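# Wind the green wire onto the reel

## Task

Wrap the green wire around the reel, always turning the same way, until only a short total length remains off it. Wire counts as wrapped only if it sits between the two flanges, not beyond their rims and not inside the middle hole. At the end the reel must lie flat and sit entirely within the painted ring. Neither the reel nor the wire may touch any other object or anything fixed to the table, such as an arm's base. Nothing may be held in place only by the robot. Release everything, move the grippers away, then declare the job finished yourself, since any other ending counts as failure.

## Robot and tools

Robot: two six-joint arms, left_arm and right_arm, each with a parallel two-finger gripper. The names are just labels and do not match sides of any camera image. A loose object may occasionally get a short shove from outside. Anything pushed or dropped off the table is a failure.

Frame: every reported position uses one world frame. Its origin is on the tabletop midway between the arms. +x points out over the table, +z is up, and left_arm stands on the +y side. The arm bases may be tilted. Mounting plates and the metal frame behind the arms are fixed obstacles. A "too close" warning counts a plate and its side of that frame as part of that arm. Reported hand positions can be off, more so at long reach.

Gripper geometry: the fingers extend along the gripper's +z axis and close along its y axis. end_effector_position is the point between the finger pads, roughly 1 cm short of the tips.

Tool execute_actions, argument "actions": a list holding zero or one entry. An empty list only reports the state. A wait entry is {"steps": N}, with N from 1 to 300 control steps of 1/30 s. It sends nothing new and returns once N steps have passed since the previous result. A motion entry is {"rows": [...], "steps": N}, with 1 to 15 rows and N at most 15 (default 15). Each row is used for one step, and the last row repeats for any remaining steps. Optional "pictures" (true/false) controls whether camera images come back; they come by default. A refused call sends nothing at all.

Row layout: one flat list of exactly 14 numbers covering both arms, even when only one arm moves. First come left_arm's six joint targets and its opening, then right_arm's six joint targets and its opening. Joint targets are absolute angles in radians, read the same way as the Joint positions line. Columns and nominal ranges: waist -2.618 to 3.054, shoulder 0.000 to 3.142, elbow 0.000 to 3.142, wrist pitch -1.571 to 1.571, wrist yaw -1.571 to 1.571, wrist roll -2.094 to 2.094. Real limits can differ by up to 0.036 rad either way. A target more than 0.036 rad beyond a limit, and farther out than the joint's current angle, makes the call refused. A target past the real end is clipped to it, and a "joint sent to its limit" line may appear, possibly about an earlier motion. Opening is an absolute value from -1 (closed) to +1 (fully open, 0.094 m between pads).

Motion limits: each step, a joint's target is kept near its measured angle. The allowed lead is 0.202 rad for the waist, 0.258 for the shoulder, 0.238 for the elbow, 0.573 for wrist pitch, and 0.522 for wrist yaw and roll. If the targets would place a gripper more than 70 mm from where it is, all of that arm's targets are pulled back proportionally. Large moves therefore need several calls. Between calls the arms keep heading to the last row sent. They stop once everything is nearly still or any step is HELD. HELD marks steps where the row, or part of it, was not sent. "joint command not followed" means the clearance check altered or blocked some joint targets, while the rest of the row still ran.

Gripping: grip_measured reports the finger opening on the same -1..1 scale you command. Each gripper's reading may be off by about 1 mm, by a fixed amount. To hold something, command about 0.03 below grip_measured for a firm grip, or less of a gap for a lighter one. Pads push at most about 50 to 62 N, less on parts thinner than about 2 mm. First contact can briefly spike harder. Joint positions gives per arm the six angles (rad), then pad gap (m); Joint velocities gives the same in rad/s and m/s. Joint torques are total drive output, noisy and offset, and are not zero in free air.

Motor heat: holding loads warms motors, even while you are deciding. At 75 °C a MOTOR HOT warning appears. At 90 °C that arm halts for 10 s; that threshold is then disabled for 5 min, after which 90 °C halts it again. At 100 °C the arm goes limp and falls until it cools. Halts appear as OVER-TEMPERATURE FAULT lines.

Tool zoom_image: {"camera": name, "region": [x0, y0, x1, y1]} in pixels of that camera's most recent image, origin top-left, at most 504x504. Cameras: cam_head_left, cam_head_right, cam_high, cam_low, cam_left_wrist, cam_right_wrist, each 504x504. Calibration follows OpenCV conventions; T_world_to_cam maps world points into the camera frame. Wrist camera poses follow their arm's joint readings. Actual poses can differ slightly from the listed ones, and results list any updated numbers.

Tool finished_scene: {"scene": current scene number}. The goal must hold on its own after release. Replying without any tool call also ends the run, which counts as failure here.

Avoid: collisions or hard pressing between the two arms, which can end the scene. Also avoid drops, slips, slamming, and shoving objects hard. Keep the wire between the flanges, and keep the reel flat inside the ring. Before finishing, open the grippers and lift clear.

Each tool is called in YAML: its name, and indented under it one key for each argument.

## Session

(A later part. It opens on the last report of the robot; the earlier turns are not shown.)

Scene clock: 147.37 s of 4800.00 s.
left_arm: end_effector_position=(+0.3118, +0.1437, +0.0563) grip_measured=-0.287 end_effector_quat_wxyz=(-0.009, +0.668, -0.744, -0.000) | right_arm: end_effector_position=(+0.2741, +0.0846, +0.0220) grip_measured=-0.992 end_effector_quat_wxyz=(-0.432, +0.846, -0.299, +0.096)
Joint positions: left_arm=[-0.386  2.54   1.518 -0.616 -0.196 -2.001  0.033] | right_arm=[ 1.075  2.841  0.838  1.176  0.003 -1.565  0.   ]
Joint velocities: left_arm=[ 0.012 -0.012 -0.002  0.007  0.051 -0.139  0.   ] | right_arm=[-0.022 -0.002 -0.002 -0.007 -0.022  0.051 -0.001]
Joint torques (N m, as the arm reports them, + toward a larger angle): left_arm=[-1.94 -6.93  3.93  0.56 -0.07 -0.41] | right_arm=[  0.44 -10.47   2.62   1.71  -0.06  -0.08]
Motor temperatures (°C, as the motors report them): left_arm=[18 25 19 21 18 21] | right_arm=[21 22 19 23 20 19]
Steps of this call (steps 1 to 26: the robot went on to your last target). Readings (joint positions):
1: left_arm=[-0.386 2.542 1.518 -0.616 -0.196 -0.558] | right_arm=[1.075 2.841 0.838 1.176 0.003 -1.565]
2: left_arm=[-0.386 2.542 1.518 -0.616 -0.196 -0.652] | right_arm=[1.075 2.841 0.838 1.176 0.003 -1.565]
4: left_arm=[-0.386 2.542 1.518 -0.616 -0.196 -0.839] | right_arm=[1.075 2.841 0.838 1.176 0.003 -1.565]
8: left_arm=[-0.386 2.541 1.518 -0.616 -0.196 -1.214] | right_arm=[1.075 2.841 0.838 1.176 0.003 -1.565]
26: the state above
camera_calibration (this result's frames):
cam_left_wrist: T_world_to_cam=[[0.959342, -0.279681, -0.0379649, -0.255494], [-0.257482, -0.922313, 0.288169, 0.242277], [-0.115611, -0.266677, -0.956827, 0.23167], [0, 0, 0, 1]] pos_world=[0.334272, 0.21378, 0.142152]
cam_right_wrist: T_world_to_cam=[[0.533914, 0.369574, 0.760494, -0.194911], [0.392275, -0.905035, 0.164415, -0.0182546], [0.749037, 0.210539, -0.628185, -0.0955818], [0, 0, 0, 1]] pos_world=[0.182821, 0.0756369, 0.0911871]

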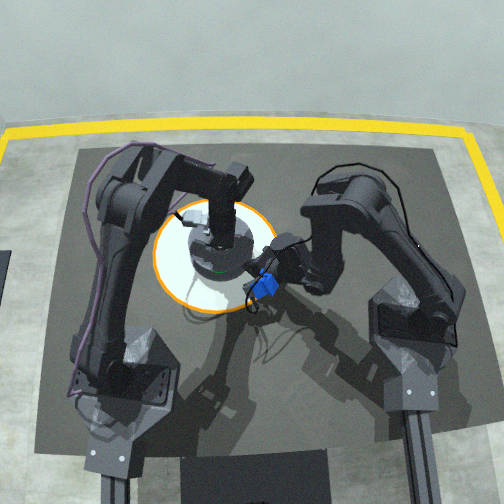

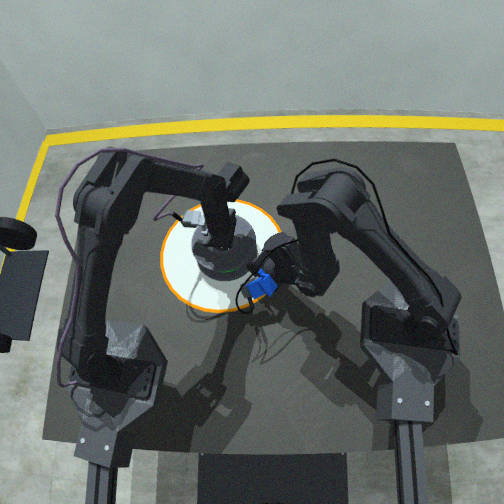

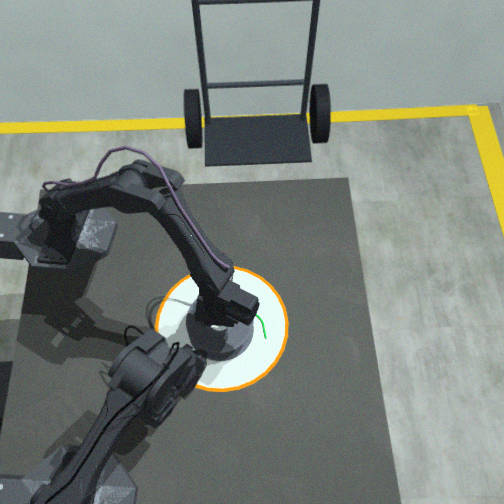

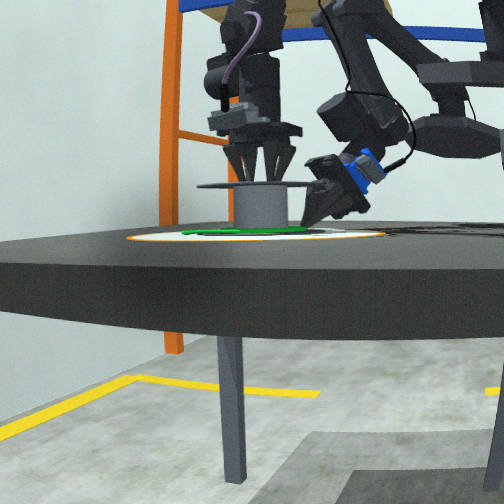

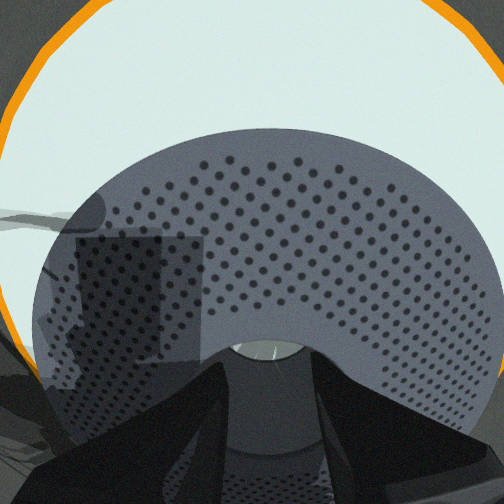

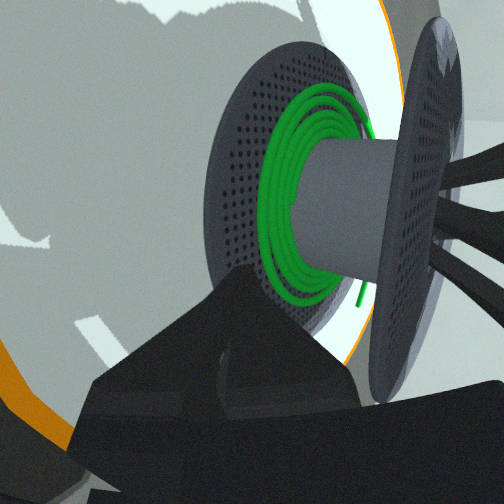

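execute_actions:
  actions:
    - {"rows":[[-0.384,2.537,1.507,-0.605,-0.195,-2.02,-0.6,1.07,2.85,0.86,1.165,0,-1.57,-1],[-0.384,2.537,1.507,-0.605,-0.195,-2.02,-0.6,1.07,2.85,0.86,1.165,0,-1.57,-1],[-0.384,2.537,1.507,-0.605,-0.195,-2.02,-0.6,1.07,2.85,0.86,1.165,0,-1.57,-1],[-0.384,2.537,1.507,-0.605,-0.195,0.25,-0.6,1.07,2.85,0.86,1.165,0,-1.57,-1]],"steps":15}
  pictures: false

execute_actions:
  actions:
    - {"steps":18}
  pictures: false

execute_actions:
  actions:
    - {"rows":[[-0.384,2.55,1.507,-0.605,-0.195,0.25,-0.45,1.07,2.85,0.86,1.165,0,-1.57,-1],[-0.384,2.55,1.507,-0.605,-0.195,0.25,-0.38,1.07,2.85,0.86,1.165,0,-1.57,-1],[-0.384,2.55,1.507,-0.605,-0.195,0.25,-0.34,1.07,2.85,0.86,1.165,0,-1.57,-1],[-0.384,2.56,1.507,-0.605,-0.195,0.25,-0.31,1.07,2.85,0.86,1.165,0,-1.57,-1],[-0.384,2.57,1.507,-0.605,-0.195,0.25,-0.28,1.07,2.85,0.86,1.165,0,-1.57,-1],[-0.384,2.58,1.507,-0.605,-0.195,0.25,-0.28,1.07,2.85,0.86,1.165,0,-1.57,-1],[-0.384,2.58,1.507,-0.605,-0.195,0.1,-0.28,1.07,2.85,0.86,1.165,0,-1.57,-1],[-0.384,2.58,1.507,-0.605,-0.195,-0.05,-0.28,1.07,2.85,0.86,1.165,0,-1.57,-1],[-0.384,2.58,1.507,-0.605,-0.195,-2.05,-0.28,1.07,2.85,0.86,1.165,0,-1.57,-1]],"steps":15}
  pictures: false

execute_actions:
  actions:
    - {"steps":24}

execute_actions:
  actions:
    - {"rows":[[-0.384,2.537,1.507,-0.605,-0.195,-2.02,-0.6,1.07,2.85,0.86,1.165,0,-1.57,-1],[-0.384,2.537,1.507,-0.605,-0.195,-2.02,-0.6,1.07,2.85,0.86,1.165,0,-1.57,-1],[-0.384,2.537,1.507,-0.605,-0.195,-2.02,-0.6,1.07,2.85,0.86,1.165,0,-1.57,-1],[-0.384,2.537,1.507,-0.605,-0.195,0.25,-0.6,1.07,2.85,0.86,1.165,0,-1.57,-1]],"steps":15}
  pictures: false

execute_actions:
  actions:
    - {"steps":18}
  pictures: false

execute_actions:
  actions:
    - {"rows":[[-0.384,2.55,1.507,-0.605,-0.195,0.25,-0.45,1.07,2.85,0.86,1.165,0,-1.57,-1],[-0.384,2.55,1.507,-0.605,-0.195,0.25,-0.38,1.07,2.85,0.86,1.165,0,-1.57,-1],[-0.384,2.55,1.507,-0.605,-0.195,0.25,-0.34,1.07,2.85,0.86,1.165,0,-1.57,-1],[-0.384,2.56,1.507,-0.605,-0.195,0.25,-0.31,1.07,2.85,0.86,1.165,0,-1.57,-1],[-0.384,2.57,1.507,-0.605,-0.195,0.25,-0.28,1.07,2.85,0.86,1.165,0,-1.57,-1],[-0.384,2.58,1.507,-0.605,-0.195,0.25,-0.28,1.07,2.85,0.86,1.165,0,-1.57,-1],[-0.384,2.58,1.507,-0.605,-0.195,0.1,-0.28,1.07,2.85,0.86,1.165,0,-1.57,-1],[-0.384,2.58,1.507,-0.605,-0.195,-0.05,-0.28,1.07,2.85,0.86,1.165,0,-1.57,-1],[-0.384,2.58,1.507,-0.605,-0.195,-1.2,-0.28,1.07,2.85,0.86,1.165,0,-1.57,-1]],"steps":15}
  pictures: false

execute_actions:
  actions:
    - {"steps":20}

Scene clock: 158.37 s of 4800.00 s.
left_arm: end_effector_position=(+0.3128, +0.1435, +0.0569) grip_measured=-0.599 end_effector_quat_wxyz=(+0.008, -0.163, +0.987, +0.003) | right_arm: end_effector_position=(+0.2741, +0.0846, +0.0220) grip_measured=-0.992 end_effector_quat_wxyz=(-0.432, +0.846, -0.299, +0.096)
Joint positions: left_arm=[-0.385  2.539  1.518 -0.614 -0.195 -0.864  0.019] | right_arm=[ 1.075  2.841  0.838  1.176  0.003 -1.565  0.   ]
Joint velocities: left_arm=[-0.002  0.012  0.012 -0.007 -0.037  2.821  0.002] | right_arm=[-0.007  0.012  0.022  0.007  0.007  0.051 -0.002]
Joint torques (N m, as the arm reports them, + toward a larger angle): left_arm=[-2.1  -9.77  3.98  0.49 -0.07  0.  ] | right_arm=[  0.44 -10.42   2.63   1.71  -0.07  -0.09]
Motor temperatures (°C, as the motors report them): left_arm=[18 25 19 21 18 21] | right_arm=[21 22 19 24 20 19]
Steps of this call (steps 1 to 30: the robot went on to your last target; steps 31 to 100: nothing new was sent; then 7.17 s passed at rest; steps 101 to 115: all 15 steps of this action). Readings (joint positions):
101: left_arm=[-0.386 2.537 1.518 -0.615 -0.195 -2.019] | right_arm=[1.075 2.841 0.838 1.176 0.003 -1.565]
102: left_arm=[-0.385 2.537 1.518 -0.615 -0.195 -2.019] | right_arm=[1.075 2.841 0.838 1.176 0.003 -1.565]
104: left_arm=[-0.385 2.539 1.518 -0.615 -0.195 -1.945] | right_arm=[1.075 2.841 0.838 1.176 0.003 -1.565]
108: left_arm=[-0.385 2.539 1.518 -0.614 -0.195 -1.551] | right_arm=[1.075 2.841 0.838 1.176 0.003 -1.565]
115: the state above

Scene clock: 158.97 s of 4800.00 s.
left_arm: end_effector_position=(+0.3128, +0.1435, +0.0569) grip_measured=-0.599 end_effector_quat_wxyz=(+0.006, +0.364, +0.932, +0.007) | right_arm: end_effector_position=(+0.2741, +0.0846, +0.0220) grip_measured=-0.992 end_effector_quat_wxyz=(-0.432, +0.846, -0.299, +0.096)
Joint positions: left_arm=[-0.385  2.539  1.518 -0.614 -0.195  0.207  0.019] | right_arm=[ 1.075  2.841  0.838  1.176  0.003 -1.565  0.   ]
Joint velocities: left_arm=[ 0.017 -0.002  0.002 -0.007  0.037  0.212 -0.001] | right_arm=[-0.022 -0.002 -0.002 -0.051  0.037  0.022  0.   ]
Joint torques (N m, as the arm reports them, + toward a larger angle): left_arm=[-1.92 -9.95  3.89  0.51 -0.04  0.13] | right_arm=[  0.45 -10.45   2.62   1.71  -0.07  -0.07]
Motor temperatures (°C, as the motors report them): left_arm=[18 25 19 21 18 21] | right_arm=[21 22 19 24 20 19]
Steps of this call (steps 1 to 18: the robot went on to your last target). Readings (joint positions):
1: left_arm=[-0.385 2.539 1.518 -0.614 -0.195 -0.766] | right_arm=[1.075 2.841 0.838 1.176 0.003 -1.565]
2: left_arm=[-0.385 2.539 1.518 -0.614 -0.195 -0.668] | right_arm=[1.075 2.841 0.838 1.176 0.003 -1.565]
4: left_arm=[-0.385 2.539 1.518 -0.614 -0.195 -0.472] | right_arm=[1.075 2.841 0.838 1.176 0.003 -1.565]
8: left_arm=[-0.385 2.539 1.518 -0.614 -0.195 -0.092] | right_arm=[1.075 2.841 0.838 1.176 0.003 -1.565]
18: the state above

Scene clock: 159.47 s of 4800.00 s.
left_arm: end_effector_position=(+0.3117, +0.1440, +0.0560) grip_measured=-0.291 end_effector_quat_wxyz=(+0.006, +0.036, +0.999, +0.006) | right_arm: end_effector_position=(+0.2741, +0.0846, +0.0220) grip_measured=-0.992 end_effector_quat_wxyz=(-0.432, +0.846, -0.299, +0.096)
Joint positions: left_arm=[-0.385  2.541  1.518 -0.616 -0.195 -0.466  0.033] | right_arm=[ 1.075  2.841  0.838  1.176  0.003 -1.565  0.   ]
Joint velocities: left_arm=[-0.007 -0.022  0.007  0.022  0.037 -2.703 -0.   ] | right_arm=[ 0.012 -0.002 -0.017 -0.007 -0.022  0.037 -0.   ]
Joint torques (N m, as the arm reports them, + toward a larger angle): left_arm=[-2.23 -6.83  3.97  0.51 -0.05 -0.27] | right_arm=[  0.44 -10.38   2.62   1.7   -0.06  -0.04]
Motor temperatures (°C, as the motors report them): left_arm=[18 25 19 21 18 21] | right_arm=[21 22 19 24 20 19]
Steps of this call (steps 1 to 15: all 15 steps of this action). Readings (joint positions):
1: left_arm=[-0.385 2.539 1.518 -0.614 -0.195 0.215] | right_arm=[1.075 2.841 0.838 1.176 0.003 -1.565]
2: left_arm=[-0.385 2.540 1.518 -0.614 -0.195 0.220] | right_arm=[1.075 2.841 0.838 1.176 0.003 -1.565]
4: left_arm=[-0.385 2.543 1.518 -0.613 -0.195 0.229] | right_arm=[1.075 2.841 0.838 1.176 0.003 -1.565]
8: left_arm=[-0.385 2.542 1.518 -0.616 -0.195 0.179] | right_arm=[1.075 2.841 0.838 1.176 0.003 -1.565]
15: the state above

Scene clock: 160.27 s of 4800.00 s.
left_arm: end_effector_position=(+0.3118, +0.1439, +0.0561) grip_measured=-0.287 end_effector_quat_wxyz=(-0.008, +0.664, -0.748, -0.000) | right_arm: end_effector_position=(+0.2741, +0.0846, +0.0220) grip_measured=-0.992 end_effector_quat_wxyz=(-0.432, +0.846, -0.299, +0.096)
Joint positions: left_arm=[-0.385  2.541  1.518 -0.616 -0.195 -1.99   0.034] | right_arm=[ 1.075  2.841  0.838  1.176  0.003 -1.565  0.   ]
Joint velocities: left_arm=[-0.002 -0.002 -0.007  0.007 -0.051 -0.256  0.001] | right_arm=[-0.027 -0.027  0.027 -0.007  0.007 -0.081  0.001]
Joint torques (N m, as the arm reports them, + toward a larger angle): left_arm=[-2.23 -6.88  3.93  0.59 -0.06 -0.31] | right_arm=[  0.41 -10.44   2.65   1.71  -0.07  -0.08]
Motor temperatures (°C, as the motors report them): left_arm=[18 25 19 21 18 21] | right_arm=[21 22 19 24 20 19]
Steps of this call (steps 1 to 24: the robot went on to your last target). Readings (joint positions):
1: left_arm=[-0.385 2.541 1.518 -0.616 -0.195 -0.559] | right_arm=[1.075 2.841 0.838 1.176 0.003 -1.565]
2: left_arm=[-0.385 2.541 1.518 -0.616 -0.195 -0.653] | right_arm=[1.075 2.841 0.838 1.176 0.003 -1.565]
4: left_arm=[-0.385 2.541 1.518 -0.616 -0.195 -0.841] | right_arm=[1.075 2.841 0.838 1.176 0.003 -1.565]
8: left_arm=[-0.385 2.541 1.518 -0.616 -0.195 -1.215] | right_arm=[1.075 2.841 0.838 1.176 0.003 -1.565]
24: the state above
camera_calibration (this result's frames):
cam_left_wrist: T_world_to_cam=[[0.956356, -0.289625, -0.0387309, -0.253032], [-0.266815, -0.919599, 0.288354, 0.245065], [-0.119131, -0.265435, -0.95674, 0.23245], [0, 0, 0, 1]] pos_world=[0.335068, 0.213778, 0.141928]
cam_right_wrist: T_world_to_cam=[[0.533914, 0.369574, 0.760494, -0.194911], [0.392275, -0.905035, 0.164415, -0.0182546], [0.749037, 0.210539, -0.628185, -0.0955818], [0, 0, 0, 1]] pos_world=[0.182821, 0.0756369, 0.0911871]

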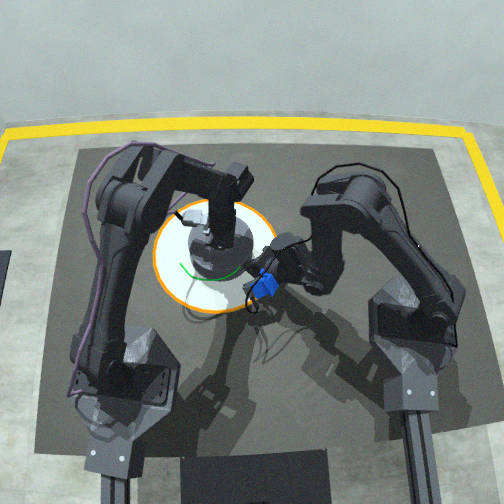

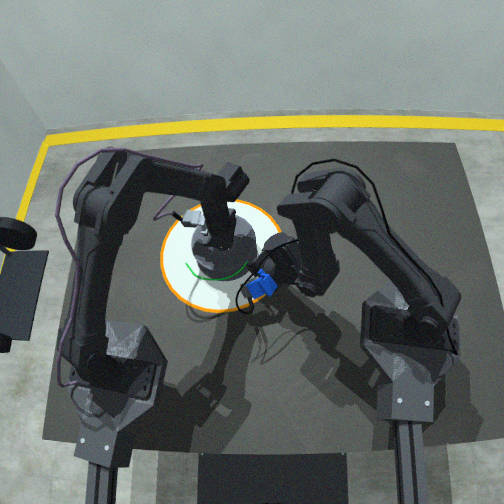

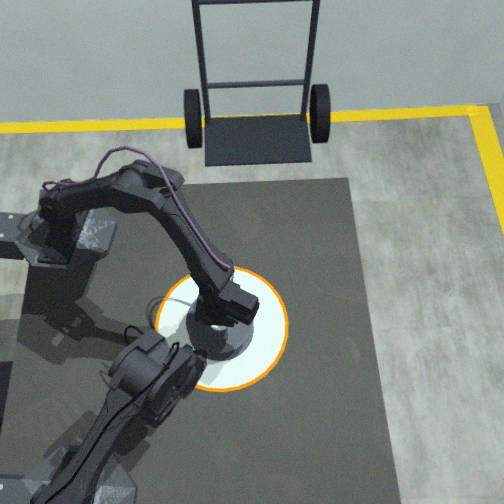

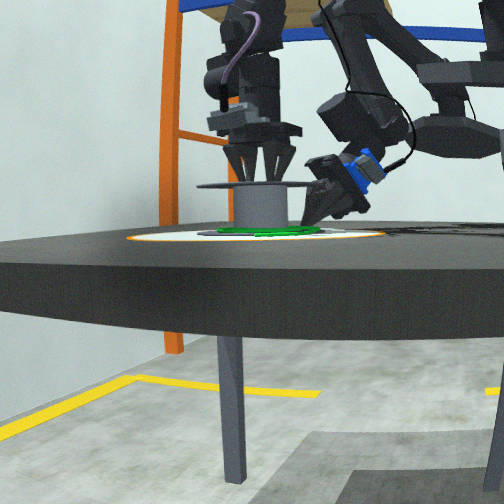

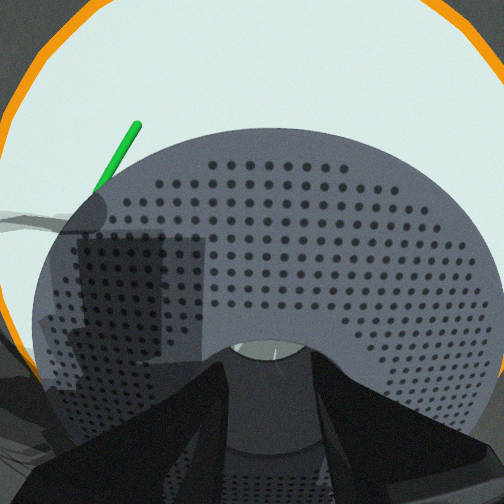

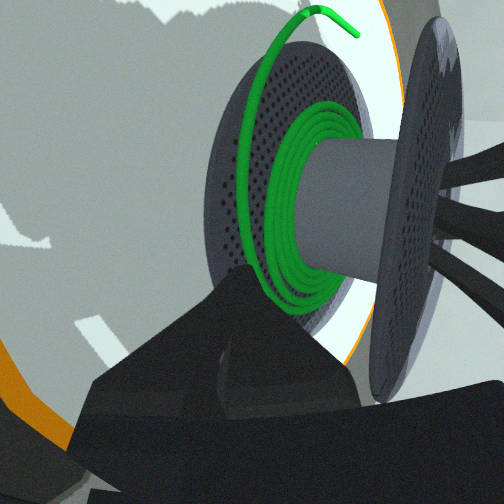

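Scene clock: 160.77 s of 4800.00 s.
left_arm: end_effector_position=(+0.3128, +0.1436, +0.0569) grip_measured=-0.599 end_effector_quat_wxyz=(+0.008, -0.154, +0.988, +0.003) | right_arm: end_effector_position=(+0.2741, +0.0846, +0.0220) grip_measured=-0.992 end_effector_quat_wxyz=(-0.432, +0.846, -0.299, +0.096)
Joint positions: left_arm=[-0.385  2.539  1.518 -0.614 -0.195 -0.847  0.019] | right_arm=[ 1.075  2.841  0.838  1.176  0.003 -1.565  0.   ]
Joint velocities: left_arm=[ 0.002 -0.012 -0.007  0.081  0.037  2.806 -0.   ] | right_arm=[-0.022  0.007 -0.002 -0.051 -0.037 -0.051 -0.   ]
Joint torques (N m, as the arm reports them, + toward a larger angle): left_arm=[-2.09 -9.8   3.76  0.54 -0.06 -0.02] | right_arm=[  0.45 -10.42   2.62   1.71  -0.07  -0.08]
Motor temperatures (°C, as the motors report them): left_arm=[18 25 19 21 18 21] | right_arm=[21 22 19 24 20 19]
Steps of this call (steps 1 to 15: all 15 steps of this action). Readings (joint positions):
1: left_arm=[-0.385 2.537 1.518 -0.615 -0.195 -1.995] | right_arm=[1.075 2.841 0.838 1.176 0.003 -1.565]
2: left_arm=[-0.385 2.538 1.518 -0.615 -0.195 -1.998] | right_arm=[1.075 2.841 0.838 1.176 0.003 -1.565]
4: left_arm=[-0.385 2.539 1.518 -0.615 -0.195 -1.928] | right_arm=[1.075 2.841 0.838 1.176 0.003 -1.565]
8: left_arm=[-0.385 2.539 1.518 -0.614 -0.195 -1.534] | right_arm=[1.075 2.841 0.838 1.176 0.003 -1.565]
15: the state above

Scene clock: 161.37 s of 4800.00 s.
left_arm: end_effector_position=(+0.3128, +0.1436, +0.0569) grip_measured=-0.599 end_effector_quat_wxyz=(+0.005, +0.364, +0.931, +0.007) | right_arm: end_effector_position=(+0.2741, +0.0846, +0.0220) grip_measured=-0.992 end_effector_quat_wxyz=(-0.432, +0.846, -0.299, +0.096)
Joint positions: left_arm=[-0.385  2.539  1.518 -0.614 -0.195  0.209  0.019] | right_arm=[ 1.075  2.841  0.838  1.176  0.003 -1.565  0.   ]
Joint velocities: left_arm=[ 0.002 -0.022 -0.002  0.007 -0.007  0.198  0.001] | right_arm=[-0.007  0.012 -0.002 -0.037 -0.022 -0.037  0.001]
Joint torques (N m, as the arm reports them, + toward a larger angle): left_arm=[-2.23 -9.8   4.03  0.56 -0.04  0.07] | right_arm=[  0.47 -10.45   2.63   1.7   -0.07  -0.08]
Motor temperatures (°C, as the motors report them): left_arm=[18 25 19 21 18 21] | right_arm=[21 22 19 24 20 19]
Steps of this call (steps 1 to 18: the robot went on to your last target). Readings (joint positions):
1: left_arm=[-0.385 2.539 1.518 -0.614 -0.195 -0.749] | right_arm=[1.075 2.841 0.838 1.176 0.003 -1.565]
2: left_arm=[-0.385 2.539 1.518 -0.614 -0.195 -0.650] | right_arm=[1.075 2.841 0.838 1.176 0.003 -1.565]
4: left_arm=[-0.385 2.539 1.518 -0.614 -0.195 -0.454] | right_arm=[1.075 2.841 0.838 1.176 0.003 -1.565]
8: left_arm=[-0.385 2.539 1.518 -0.614 -0.195 -0.080] | right_arm=[1.075 2.841 0.838 1.176 0.003 -1.565]
18: the state above

Scene clock: 161.87 s of 4800.00 s.
left_arm: end_effector_position=(+0.3116, +0.1440, +0.0558) grip_measured=-0.292 end_effector_quat_wxyz=(+0.005, +0.036, +0.999, +0.006) | right_arm: end_effector_position=(+0.2741, +0.0846, +0.0220) grip_measured=-0.992 end_effector_quat_wxyz=(-0.432, +0.846, -0.299, +0.096)
Joint positions: left_arm=[-0.385  2.541  1.518 -0.617 -0.195 -0.465  0.033] | right_arm=[ 1.075  2.841  0.838  1.176  0.003 -1.565  0.   ]
Joint velocities: left_arm=[-0.012 -0.032 -0.002 -0.081 -0.037 -2.777  0.001] | right_arm=[ 0.007 -0.007 -0.017 -0.051  0.022  0.022 -0.   ]
Joint torques (N m, as the arm reports them, + toward a larger angle): left_arm=[-2.05 -6.86  4.09  0.61 -0.06 -0.23] | right_arm=[  0.43 -10.63   2.74   1.72  -0.06  -0.07]
Motor temperatures (°C, as the motors report them): left_arm=[18 25 19 21 18 21] | right_arm=[21 22 19 24 20 19]
Steps of this call (steps 1 to 15: all 15 steps of this action). Readings (joint positions):
1: left_arm=[-0.385 2.539 1.518 -0.614 -0.195 0.216] | right_arm=[1.075 2.841 0.838 1.176 0.003 -1.565]
2: left_arm=[-0.385 2.540 1.518 -0.614 -0.195 0.221] | right_arm=[1.075 2.841 0.838 1.176 0.003 -1.565]
4: left_arm=[-0.385 2.543 1.518 -0.613 -0.195 0.229] | right_arm=[1.075 2.841 0.838 1.176 0.003 -1.565]
8: left_arm=[-0.385 2.542 1.518 -0.617 -0.195 0.180] | right_arm=[1.075 2.841 0.838 1.176 0.003 -1.565]
15: the state above

Scene clock: 162.53 s of 4800.00 s.
left_arm: end_effector_position=(+0.3118, +0.1440, +0.0561) grip_measured=-0.289 end_effector_quat_wxyz=(+0.007, -0.306, +0.952, +0.004) | right_arm: end_effector_position=(+0.2741, +0.0846, +0.0220) grip_measured=-0.992 end_effector_quat_wxyz=(-0.432, +0.846, -0.299, +0.096)
Joint positions: left_arm=[-0.385  2.541  1.518 -0.617 -0.195 -1.16   0.033] | right_arm=[ 1.075  2.841  0.838  1.176  0.003 -1.565  0.   ]
Joint velocities: left_arm=[-0.012  0.002 -0.012 -0.007  0.022 -0.037 -0.001] | right_arm=[ 0.012  0.002 -0.017 -0.022  0.007 -0.022 -0.   ]
Joint torques (N m, as the arm reports them, + toward a larger angle): left_arm=[-2.09 -7.09  4.04  0.58 -0.04 -0.35] | right_arm=[  0.42 -10.41   2.63   1.7   -0.07  -0.07]
Motor temperatures (°C, as the motors report them): left_arm=[18 25 19 21 18 21] | right_arm=[21 22 19 24 20 19]
Steps of this call (steps 1 to 20: the robot went on to your last target). Readings (joint positions):
1: left_arm=[-0.385 2.541 1.518 -0.617 -0.195 -0.558] | right_arm=[1.075 2.841 0.838 1.176 0.003 -1.565]
2: left_arm=[-0.385 2.541 1.518 -0.617 -0.195 -0.652] | right_arm=[1.075 2.841 0.838 1.176 0.003 -1.565]
4: left_arm=[-0.385 2.541 1.518 -0.617 -0.195 -0.830] | right_arm=[1.075 2.841 0.838 1.176 0.003 -1.565]
8: left_arm=[-0.385 2.541 1.518 -0.617 -0.195 -1.031] | right_arm=[1.075 2.841 0.838 1.176 0.003 -1.565]
20: the state above
camera_calibration (this result's frames):
cam_left_wrist: T_world_to_cam=[[0.43142, -0.90062, -0.0525391, -0.000535234], [-0.857248, -0.427395, 0.287157, 0.358351], [-0.281074, -0.078846, -0.956442, 0.256054], [0, 0, 0, 1]] pos_world=[0.379397, 0.172864, 0.14197]
cam_right_wrist: T_world_to_cam=[[0.533914, 0.369574, 0.760494, -0.194911], [0.392275, -0.905035, 0.164415, -0.0182546], [0.749037, 0.210539, -0.628185, -0.0955818], [0, 0, 0, 1]] pos_world=[0.182821, 0.0756369, 0.0911871]

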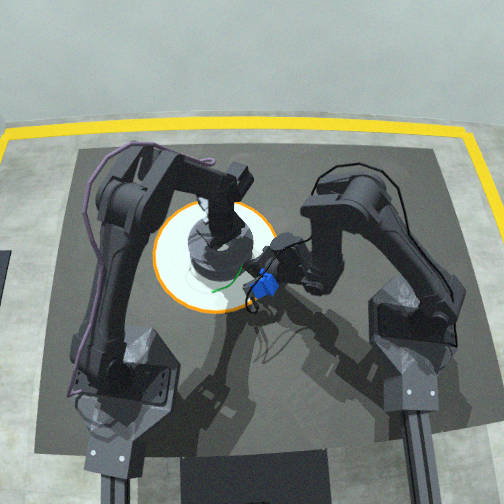

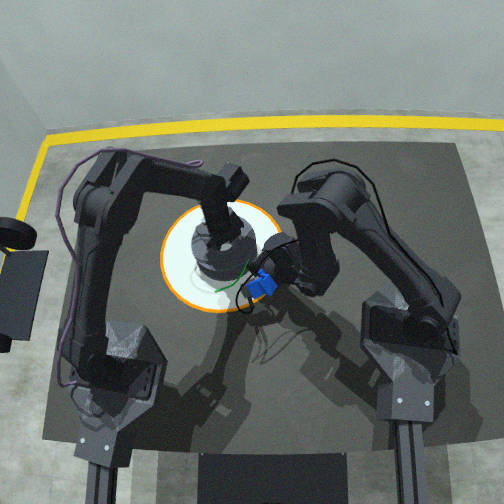

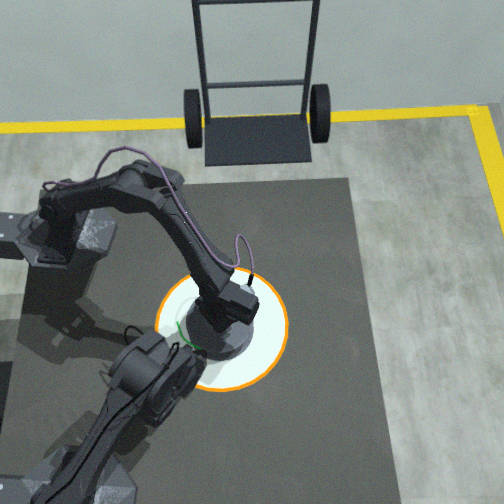

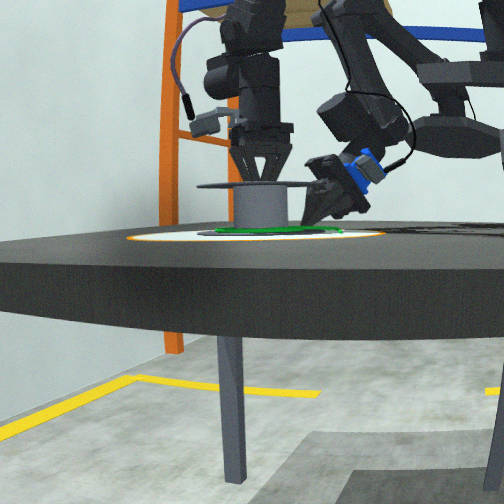

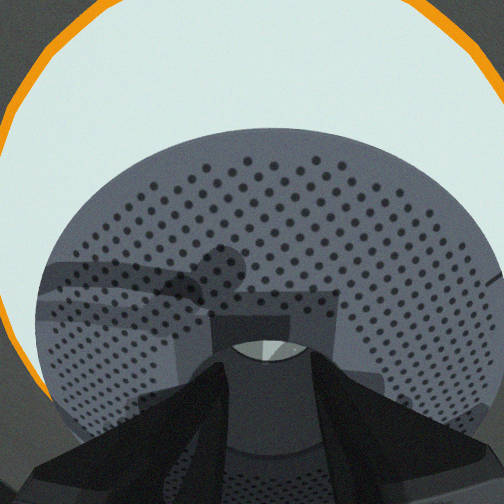

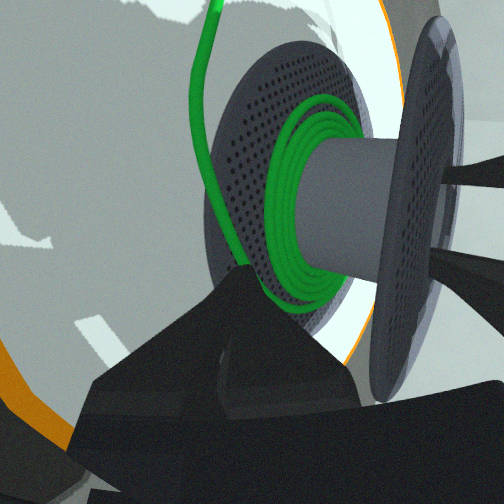

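execute_actions:
  actions:
    - {"rows":[[-0.384,2.58,1.507,-0.605,-0.195,-1.2,-0.28,1.07,2.86,0.87,1.165,0,-1.57,-1],[-0.384,2.58,1.507,-0.605,-0.195,-1.2,-0.28,1.07,2.864,0.875,1.165,0,-1.57,-1],[-0.384,2.58,1.507,-0.605,-0.195,-1.2,-0.28,1.07,2.867,0.88,1.165,0,-1.57,-1],[-0.384,2.58,1.507,-0.605,-0.195,-1.2,-0.28,1.07,2.87,0.885,1.165,0,-1.57,-1],[-0.384,2.58,1.507,-0.605,-0.195,-1.2,-0.28,1.07,2.874,0.89,1.165,0,-1.57,-1],[-0.384,2.58,1.507,-0.605,-0.195,-1.2,-0.28,1.07,2.877,0.895,1.165,0,-1.57,-1]],"steps":15}

Scene clock: 166.87 s of 4800.00 s.
left_arm: end_effector_position=(+0.3118, +0.1440, +0.0561) grip_measured=-0.289 end_effector_quat_wxyz=(+0.007, -0.311, +0.950, +0.004) | right_arm: end_effector_position=(+0.2792, +0.0916, +0.0223) grip_measured=-0.992 end_effector_quat_wxyz=(-0.439, +0.842, -0.298, +0.099)
Joint positions: left_arm=[-0.385  2.541  1.518 -0.617 -0.195 -1.169  0.033] | right_arm=[ 1.075  2.855  0.869  1.176  0.003 -1.565  0.   ]
Joint velocities: left_arm=[ 0.027  0.012  0.002 -0.066 -0.022 -0.022 -0.001] | right_arm=[ 0.007 -0.002  0.012 -0.051  0.081  0.022  0.002]
Joint torques (N m, as the arm reports them, + toward a larger angle): left_arm=[-1.96 -7.03  3.95  0.58 -0.06 -0.34] | right_arm=[ 0.44 -9.48  3.    1.72 -0.08 -0.07]
Motor temperatures (°C, as the motors report them): left_arm=[18 25 19 21 18 21] | right_arm=[21 22 19 24 20 19]
Steps of this call (steps 1 to 30: the robot went on to your last target; steps 31 to 100: nothing new was sent; then 0.50 s passed at rest; steps 101 to 115: all 15 steps of this action). Readings (joint positions):
101: left_arm=[-0.385 2.541 1.518 -0.617 -0.195 -1.169] | right_arm=[1.075 2.841 0.838 1.176 0.003 -1.565]
102: left_arm=[-0.385 2.541 1.518 -0.617 -0.195 -1.169] | right_arm=[1.075 2.841 0.838 1.176 0.003 -1.565]
104: left_arm=[-0.385 2.541 1.518 -0.617 -0.195 -1.169] | right_arm=[1.075 2.843 0.844 1.176 0.003 -1.565]
108: left_arm=[-0.385 2.541 1.518 -0.617 -0.195 -1.169] | right_arm=[1.075 2.854 0.867 1.176 0.003 -1.565]
115: the state above
camera_calibration (this result's frames):
cam_left_wrist: T_world_to_cam=[[0.439994, -0.896471, -0.0523887, -0.0038141], [-0.853167, -0.435518, 0.287108, 0.358251], [-0.280201, -0.0816295, -0.956464, 0.256184], [0, 0, 0, 1]] pos_world=[0.379109, 0.173518, 0.141974]
cam_right_wrist: T_world_to_cam=[[0.526487, 0.35763, 0.771305, -0.197534], [0.389111, -0.907988, 0.155402, -0.0125648], [0.755913, 0.218307, -0.617202, -0.103646], [0, 0, 0, 1]] pos_world=[0.187235, 0.081862, 0.0903413]

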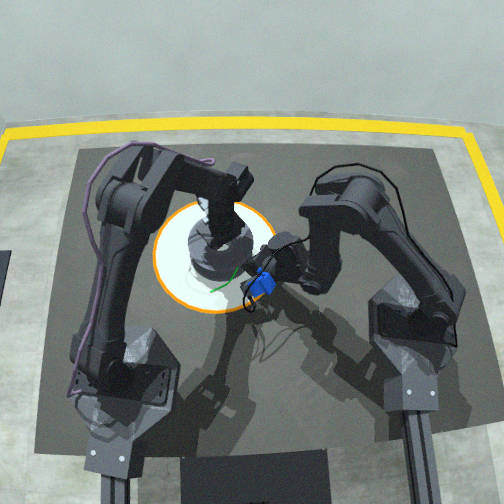

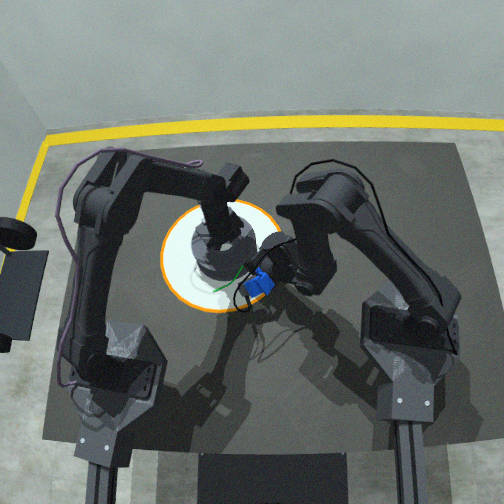

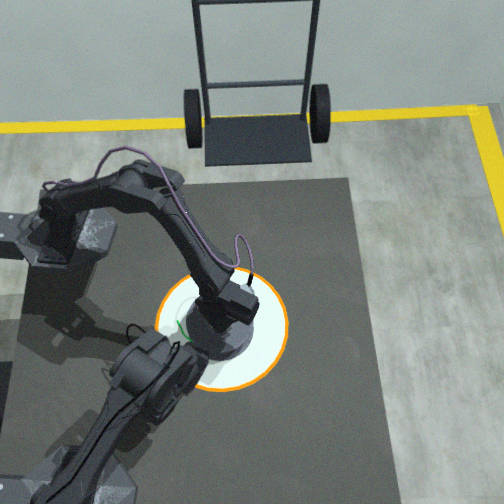

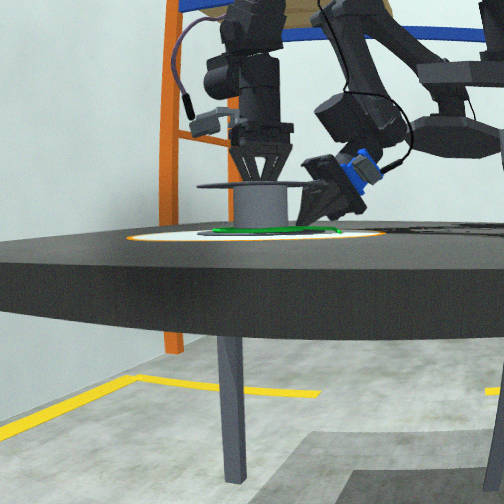

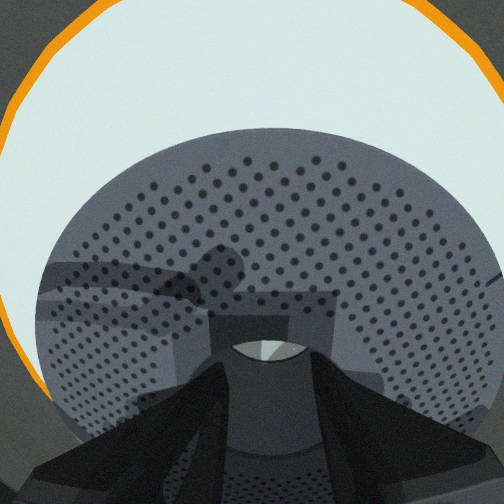

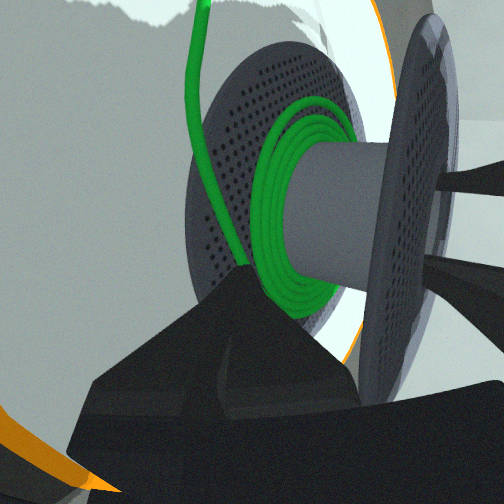

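Now tight. Finish the stroke, regrip.

execute_actions:
  actions:
    - {"rows":[[-0.384,2.58,1.507,-0.605,-0.195,-1.35,-0.28,1.07,2.87,0.89,1.165,0,-1.57,-1],[-0.384,2.58,1.507,-0.605,-0.195,-1.45,-0.28,1.07,2.87,0.89,1.165,0,-1.57,-1],[-0.384,2.58,1.507,-0.605,-0.195,-1.55,-0.28,1.07,2.87,0.89,1.165,0,-1.57,-1],[-0.384,2.58,1.507,-0.605,-0.195,-1.65,-0.28,1.07,2.87,0.89,1.165,0,-1.57,-1],[-0.384,2.58,1.507,-0.605,-0.195,-1.75,-0.28,1.07,2.87,0.89,1.165,0,-1.57,-1],[-0.384,2.58,1.507,-0.605,-0.195,-1.85,-0.28,1.07,2.87,0.89,1.165,0,-1.57,-1],[-0.384,2.58,1.507,-0.605,-0.195,-2.05,-0.28,1.07,2.87,0.89,1.165,0,-1.57,-1]],"steps":15}
  pictures: false

execute_actions:
  actions:
    - {"steps":8}

Scene clock: 170.20 s of 4800.00 s.
left_arm: end_effector_position=(+0.3118, +0.1440, +0.0563) grip_measured=-0.288 end_effector_quat_wxyz=(-0.008, +0.647, -0.762, -0.001) | right_arm: end_effector_position=(+0.2792, +0.0916, +0.0223) grip_measured=-0.992 end_effector_quat_wxyz=(-0.439, +0.842, -0.298, +0.099)
Joint positions: left_arm=[-0.385  2.54   1.518 -0.617 -0.195 -1.946  0.033] | right_arm=[ 1.075  2.855  0.869  1.176  0.003 -1.565  0.   ]
Joint velocities: left_arm=[-0.007  0.012 -0.007 -0.051 -0.022 -0.491 -0.001] | right_arm=[ 0.017 -0.012 -0.012  0.007 -0.051 -0.066  0.   ]
Joint torques (N m, as the arm reports them, + toward a larger angle): left_arm=[-2.22 -6.81  3.83  0.57 -0.07 -0.31] | right_arm=[  0.48 -10.05   2.63   1.71  -0.08  -0.09]
Motor temperatures (°C, as the motors report them): left_arm=[18 25 19 21 18 21] | right_arm=[21 22 19 24 20 19]
Steps of this call (steps 1 to 15: the robot went on to your last target; steps 16 to 85: nothing new was sent; steps 86 to 100: all 15 steps of this action). Readings (joint positions):
86: left_arm=[-0.385 2.541 1.518 -0.617 -0.195 -1.190] | right_arm=[1.075 2.855 0.869 1.176 0.003 -1.565]
87: left_arm=[-0.385 2.541 1.518 -0.617 -0.195 -1.231] | right_arm=[1.075 2.855 0.869 1.176 0.003 -1.565]
89: left_arm=[-0.385 2.541 1.518 -0.617 -0.195 -1.345] | right_arm=[1.075 2.855 0.869 1.176 0.003 -1.565]
93: left_arm=[-0.385 2.540 1.518 -0.617 -0.195 -1.666] | right_arm=[1.075 2.855 0.869 1.176 0.003 -1.565]
100: the state above

Scene clock: 170.47 s of 4800.00 s.
left_arm: end_effector_position=(+0.3118, +0.1440, +0.0563) grip_measured=-0.287 end_effector_quat_wxyz=(-0.008, +0.670, -0.742, -0.000) | right_arm: end_effector_position=(+0.2792, +0.0916, +0.0223) grip_measured=-0.992 end_effector_quat_wxyz=(-0.439, +0.842, -0.298, +0.099)
Joint positions: left_arm=[-0.385  2.54   1.518 -0.617 -0.195 -2.006  0.033] | right_arm=[ 1.075  2.855  0.869  1.176  0.003 -1.565  0.   ]
Joint velocities: left_arm=[-0.012 -0.002 -0.002  0.007 -0.022 -0.037 -0.001] | right_arm=[-0.007 -0.022 -0.002 -0.007 -0.007  0.022 -0.002]
Joint torques (N m, as the arm reports them, + toward a larger angle): left_arm=[-1.99 -6.84  4.09  0.54  0.   -0.37] | right_arm=[  0.44 -10.06   2.63   1.72  -0.08  -0.07]
Motor temperatures (°C, as the motors report them): left_arm=[18 25 19 21 18 21] | right_arm=[21 22 19 24 20 19]
Steps of this call (steps 1 to 8: the robot went on to your last target). Readings (joint positions):
1: left_arm=[-0.385 2.540 1.518 -0.617 -0.195 -1.961] | right_arm=[1.075 2.855 0.869 1.176 0.003 -1.565]
2: left_arm=[-0.385 2.540 1.518 -0.617 -0.195 -1.972] | right_arm=[1.075 2.855 0.869 1.176 0.003 -1.565]
4: left_arm=[-0.385 2.540 1.518 -0.617 -0.195 -1.989] | right_arm=[1.075 2.855 0.869 1.176 0.003 -1.565]
8: the state above
camera_calibration (this result's frames):
cam_left_wrist: T_world_to_cam=[[0.960985, -0.273909, -0.0384911, -0.256752], [-0.251753, -0.923794, 0.288487, 0.240947], [-0.114577, -0.267542, -0.95671, 0.231482], [0, 0, 0, 1]] pos_world=[0.333916, 0.21419, 0.142068]
cam_right_wrist: T_world_to_cam=[[0.526487, 0.35763, 0.771305, -0.197534], [0.389111, -0.907988, 0.155402, -0.0125648], [0.755913, 0.218307, -0.617202, -0.103646], [0, 0, 0, 1]] pos_world=[0.187235, 0.081862, 0.0903413]

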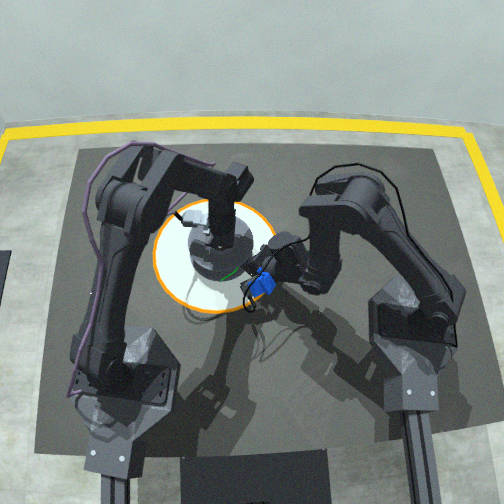

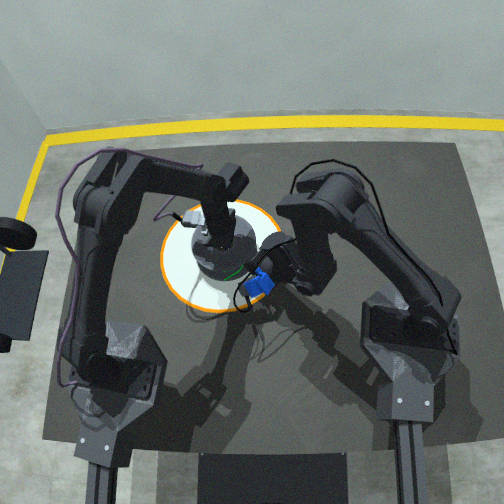

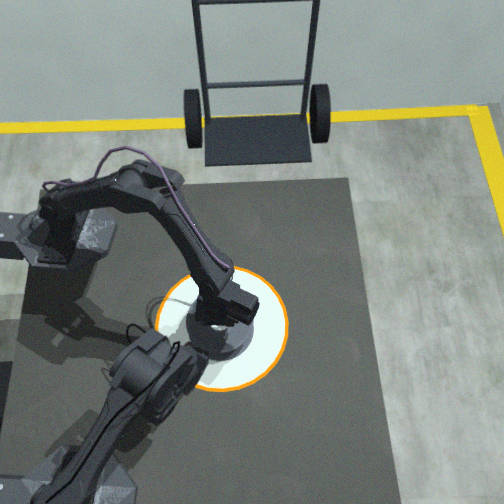

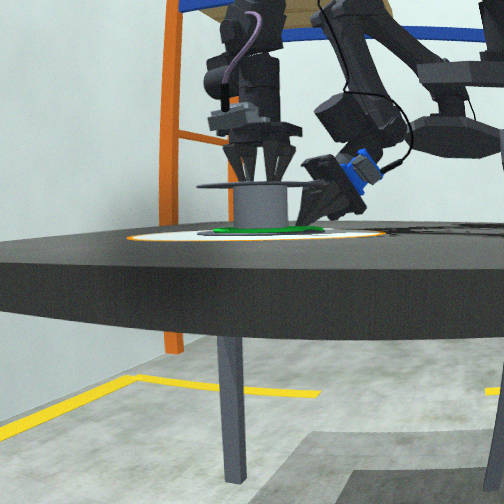

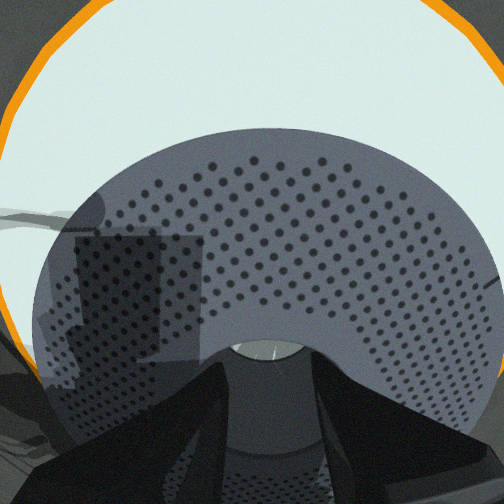

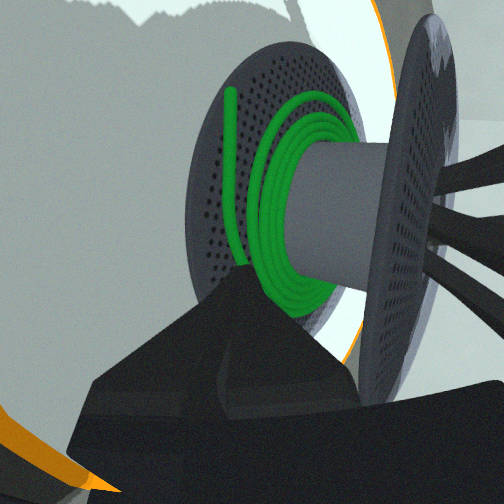

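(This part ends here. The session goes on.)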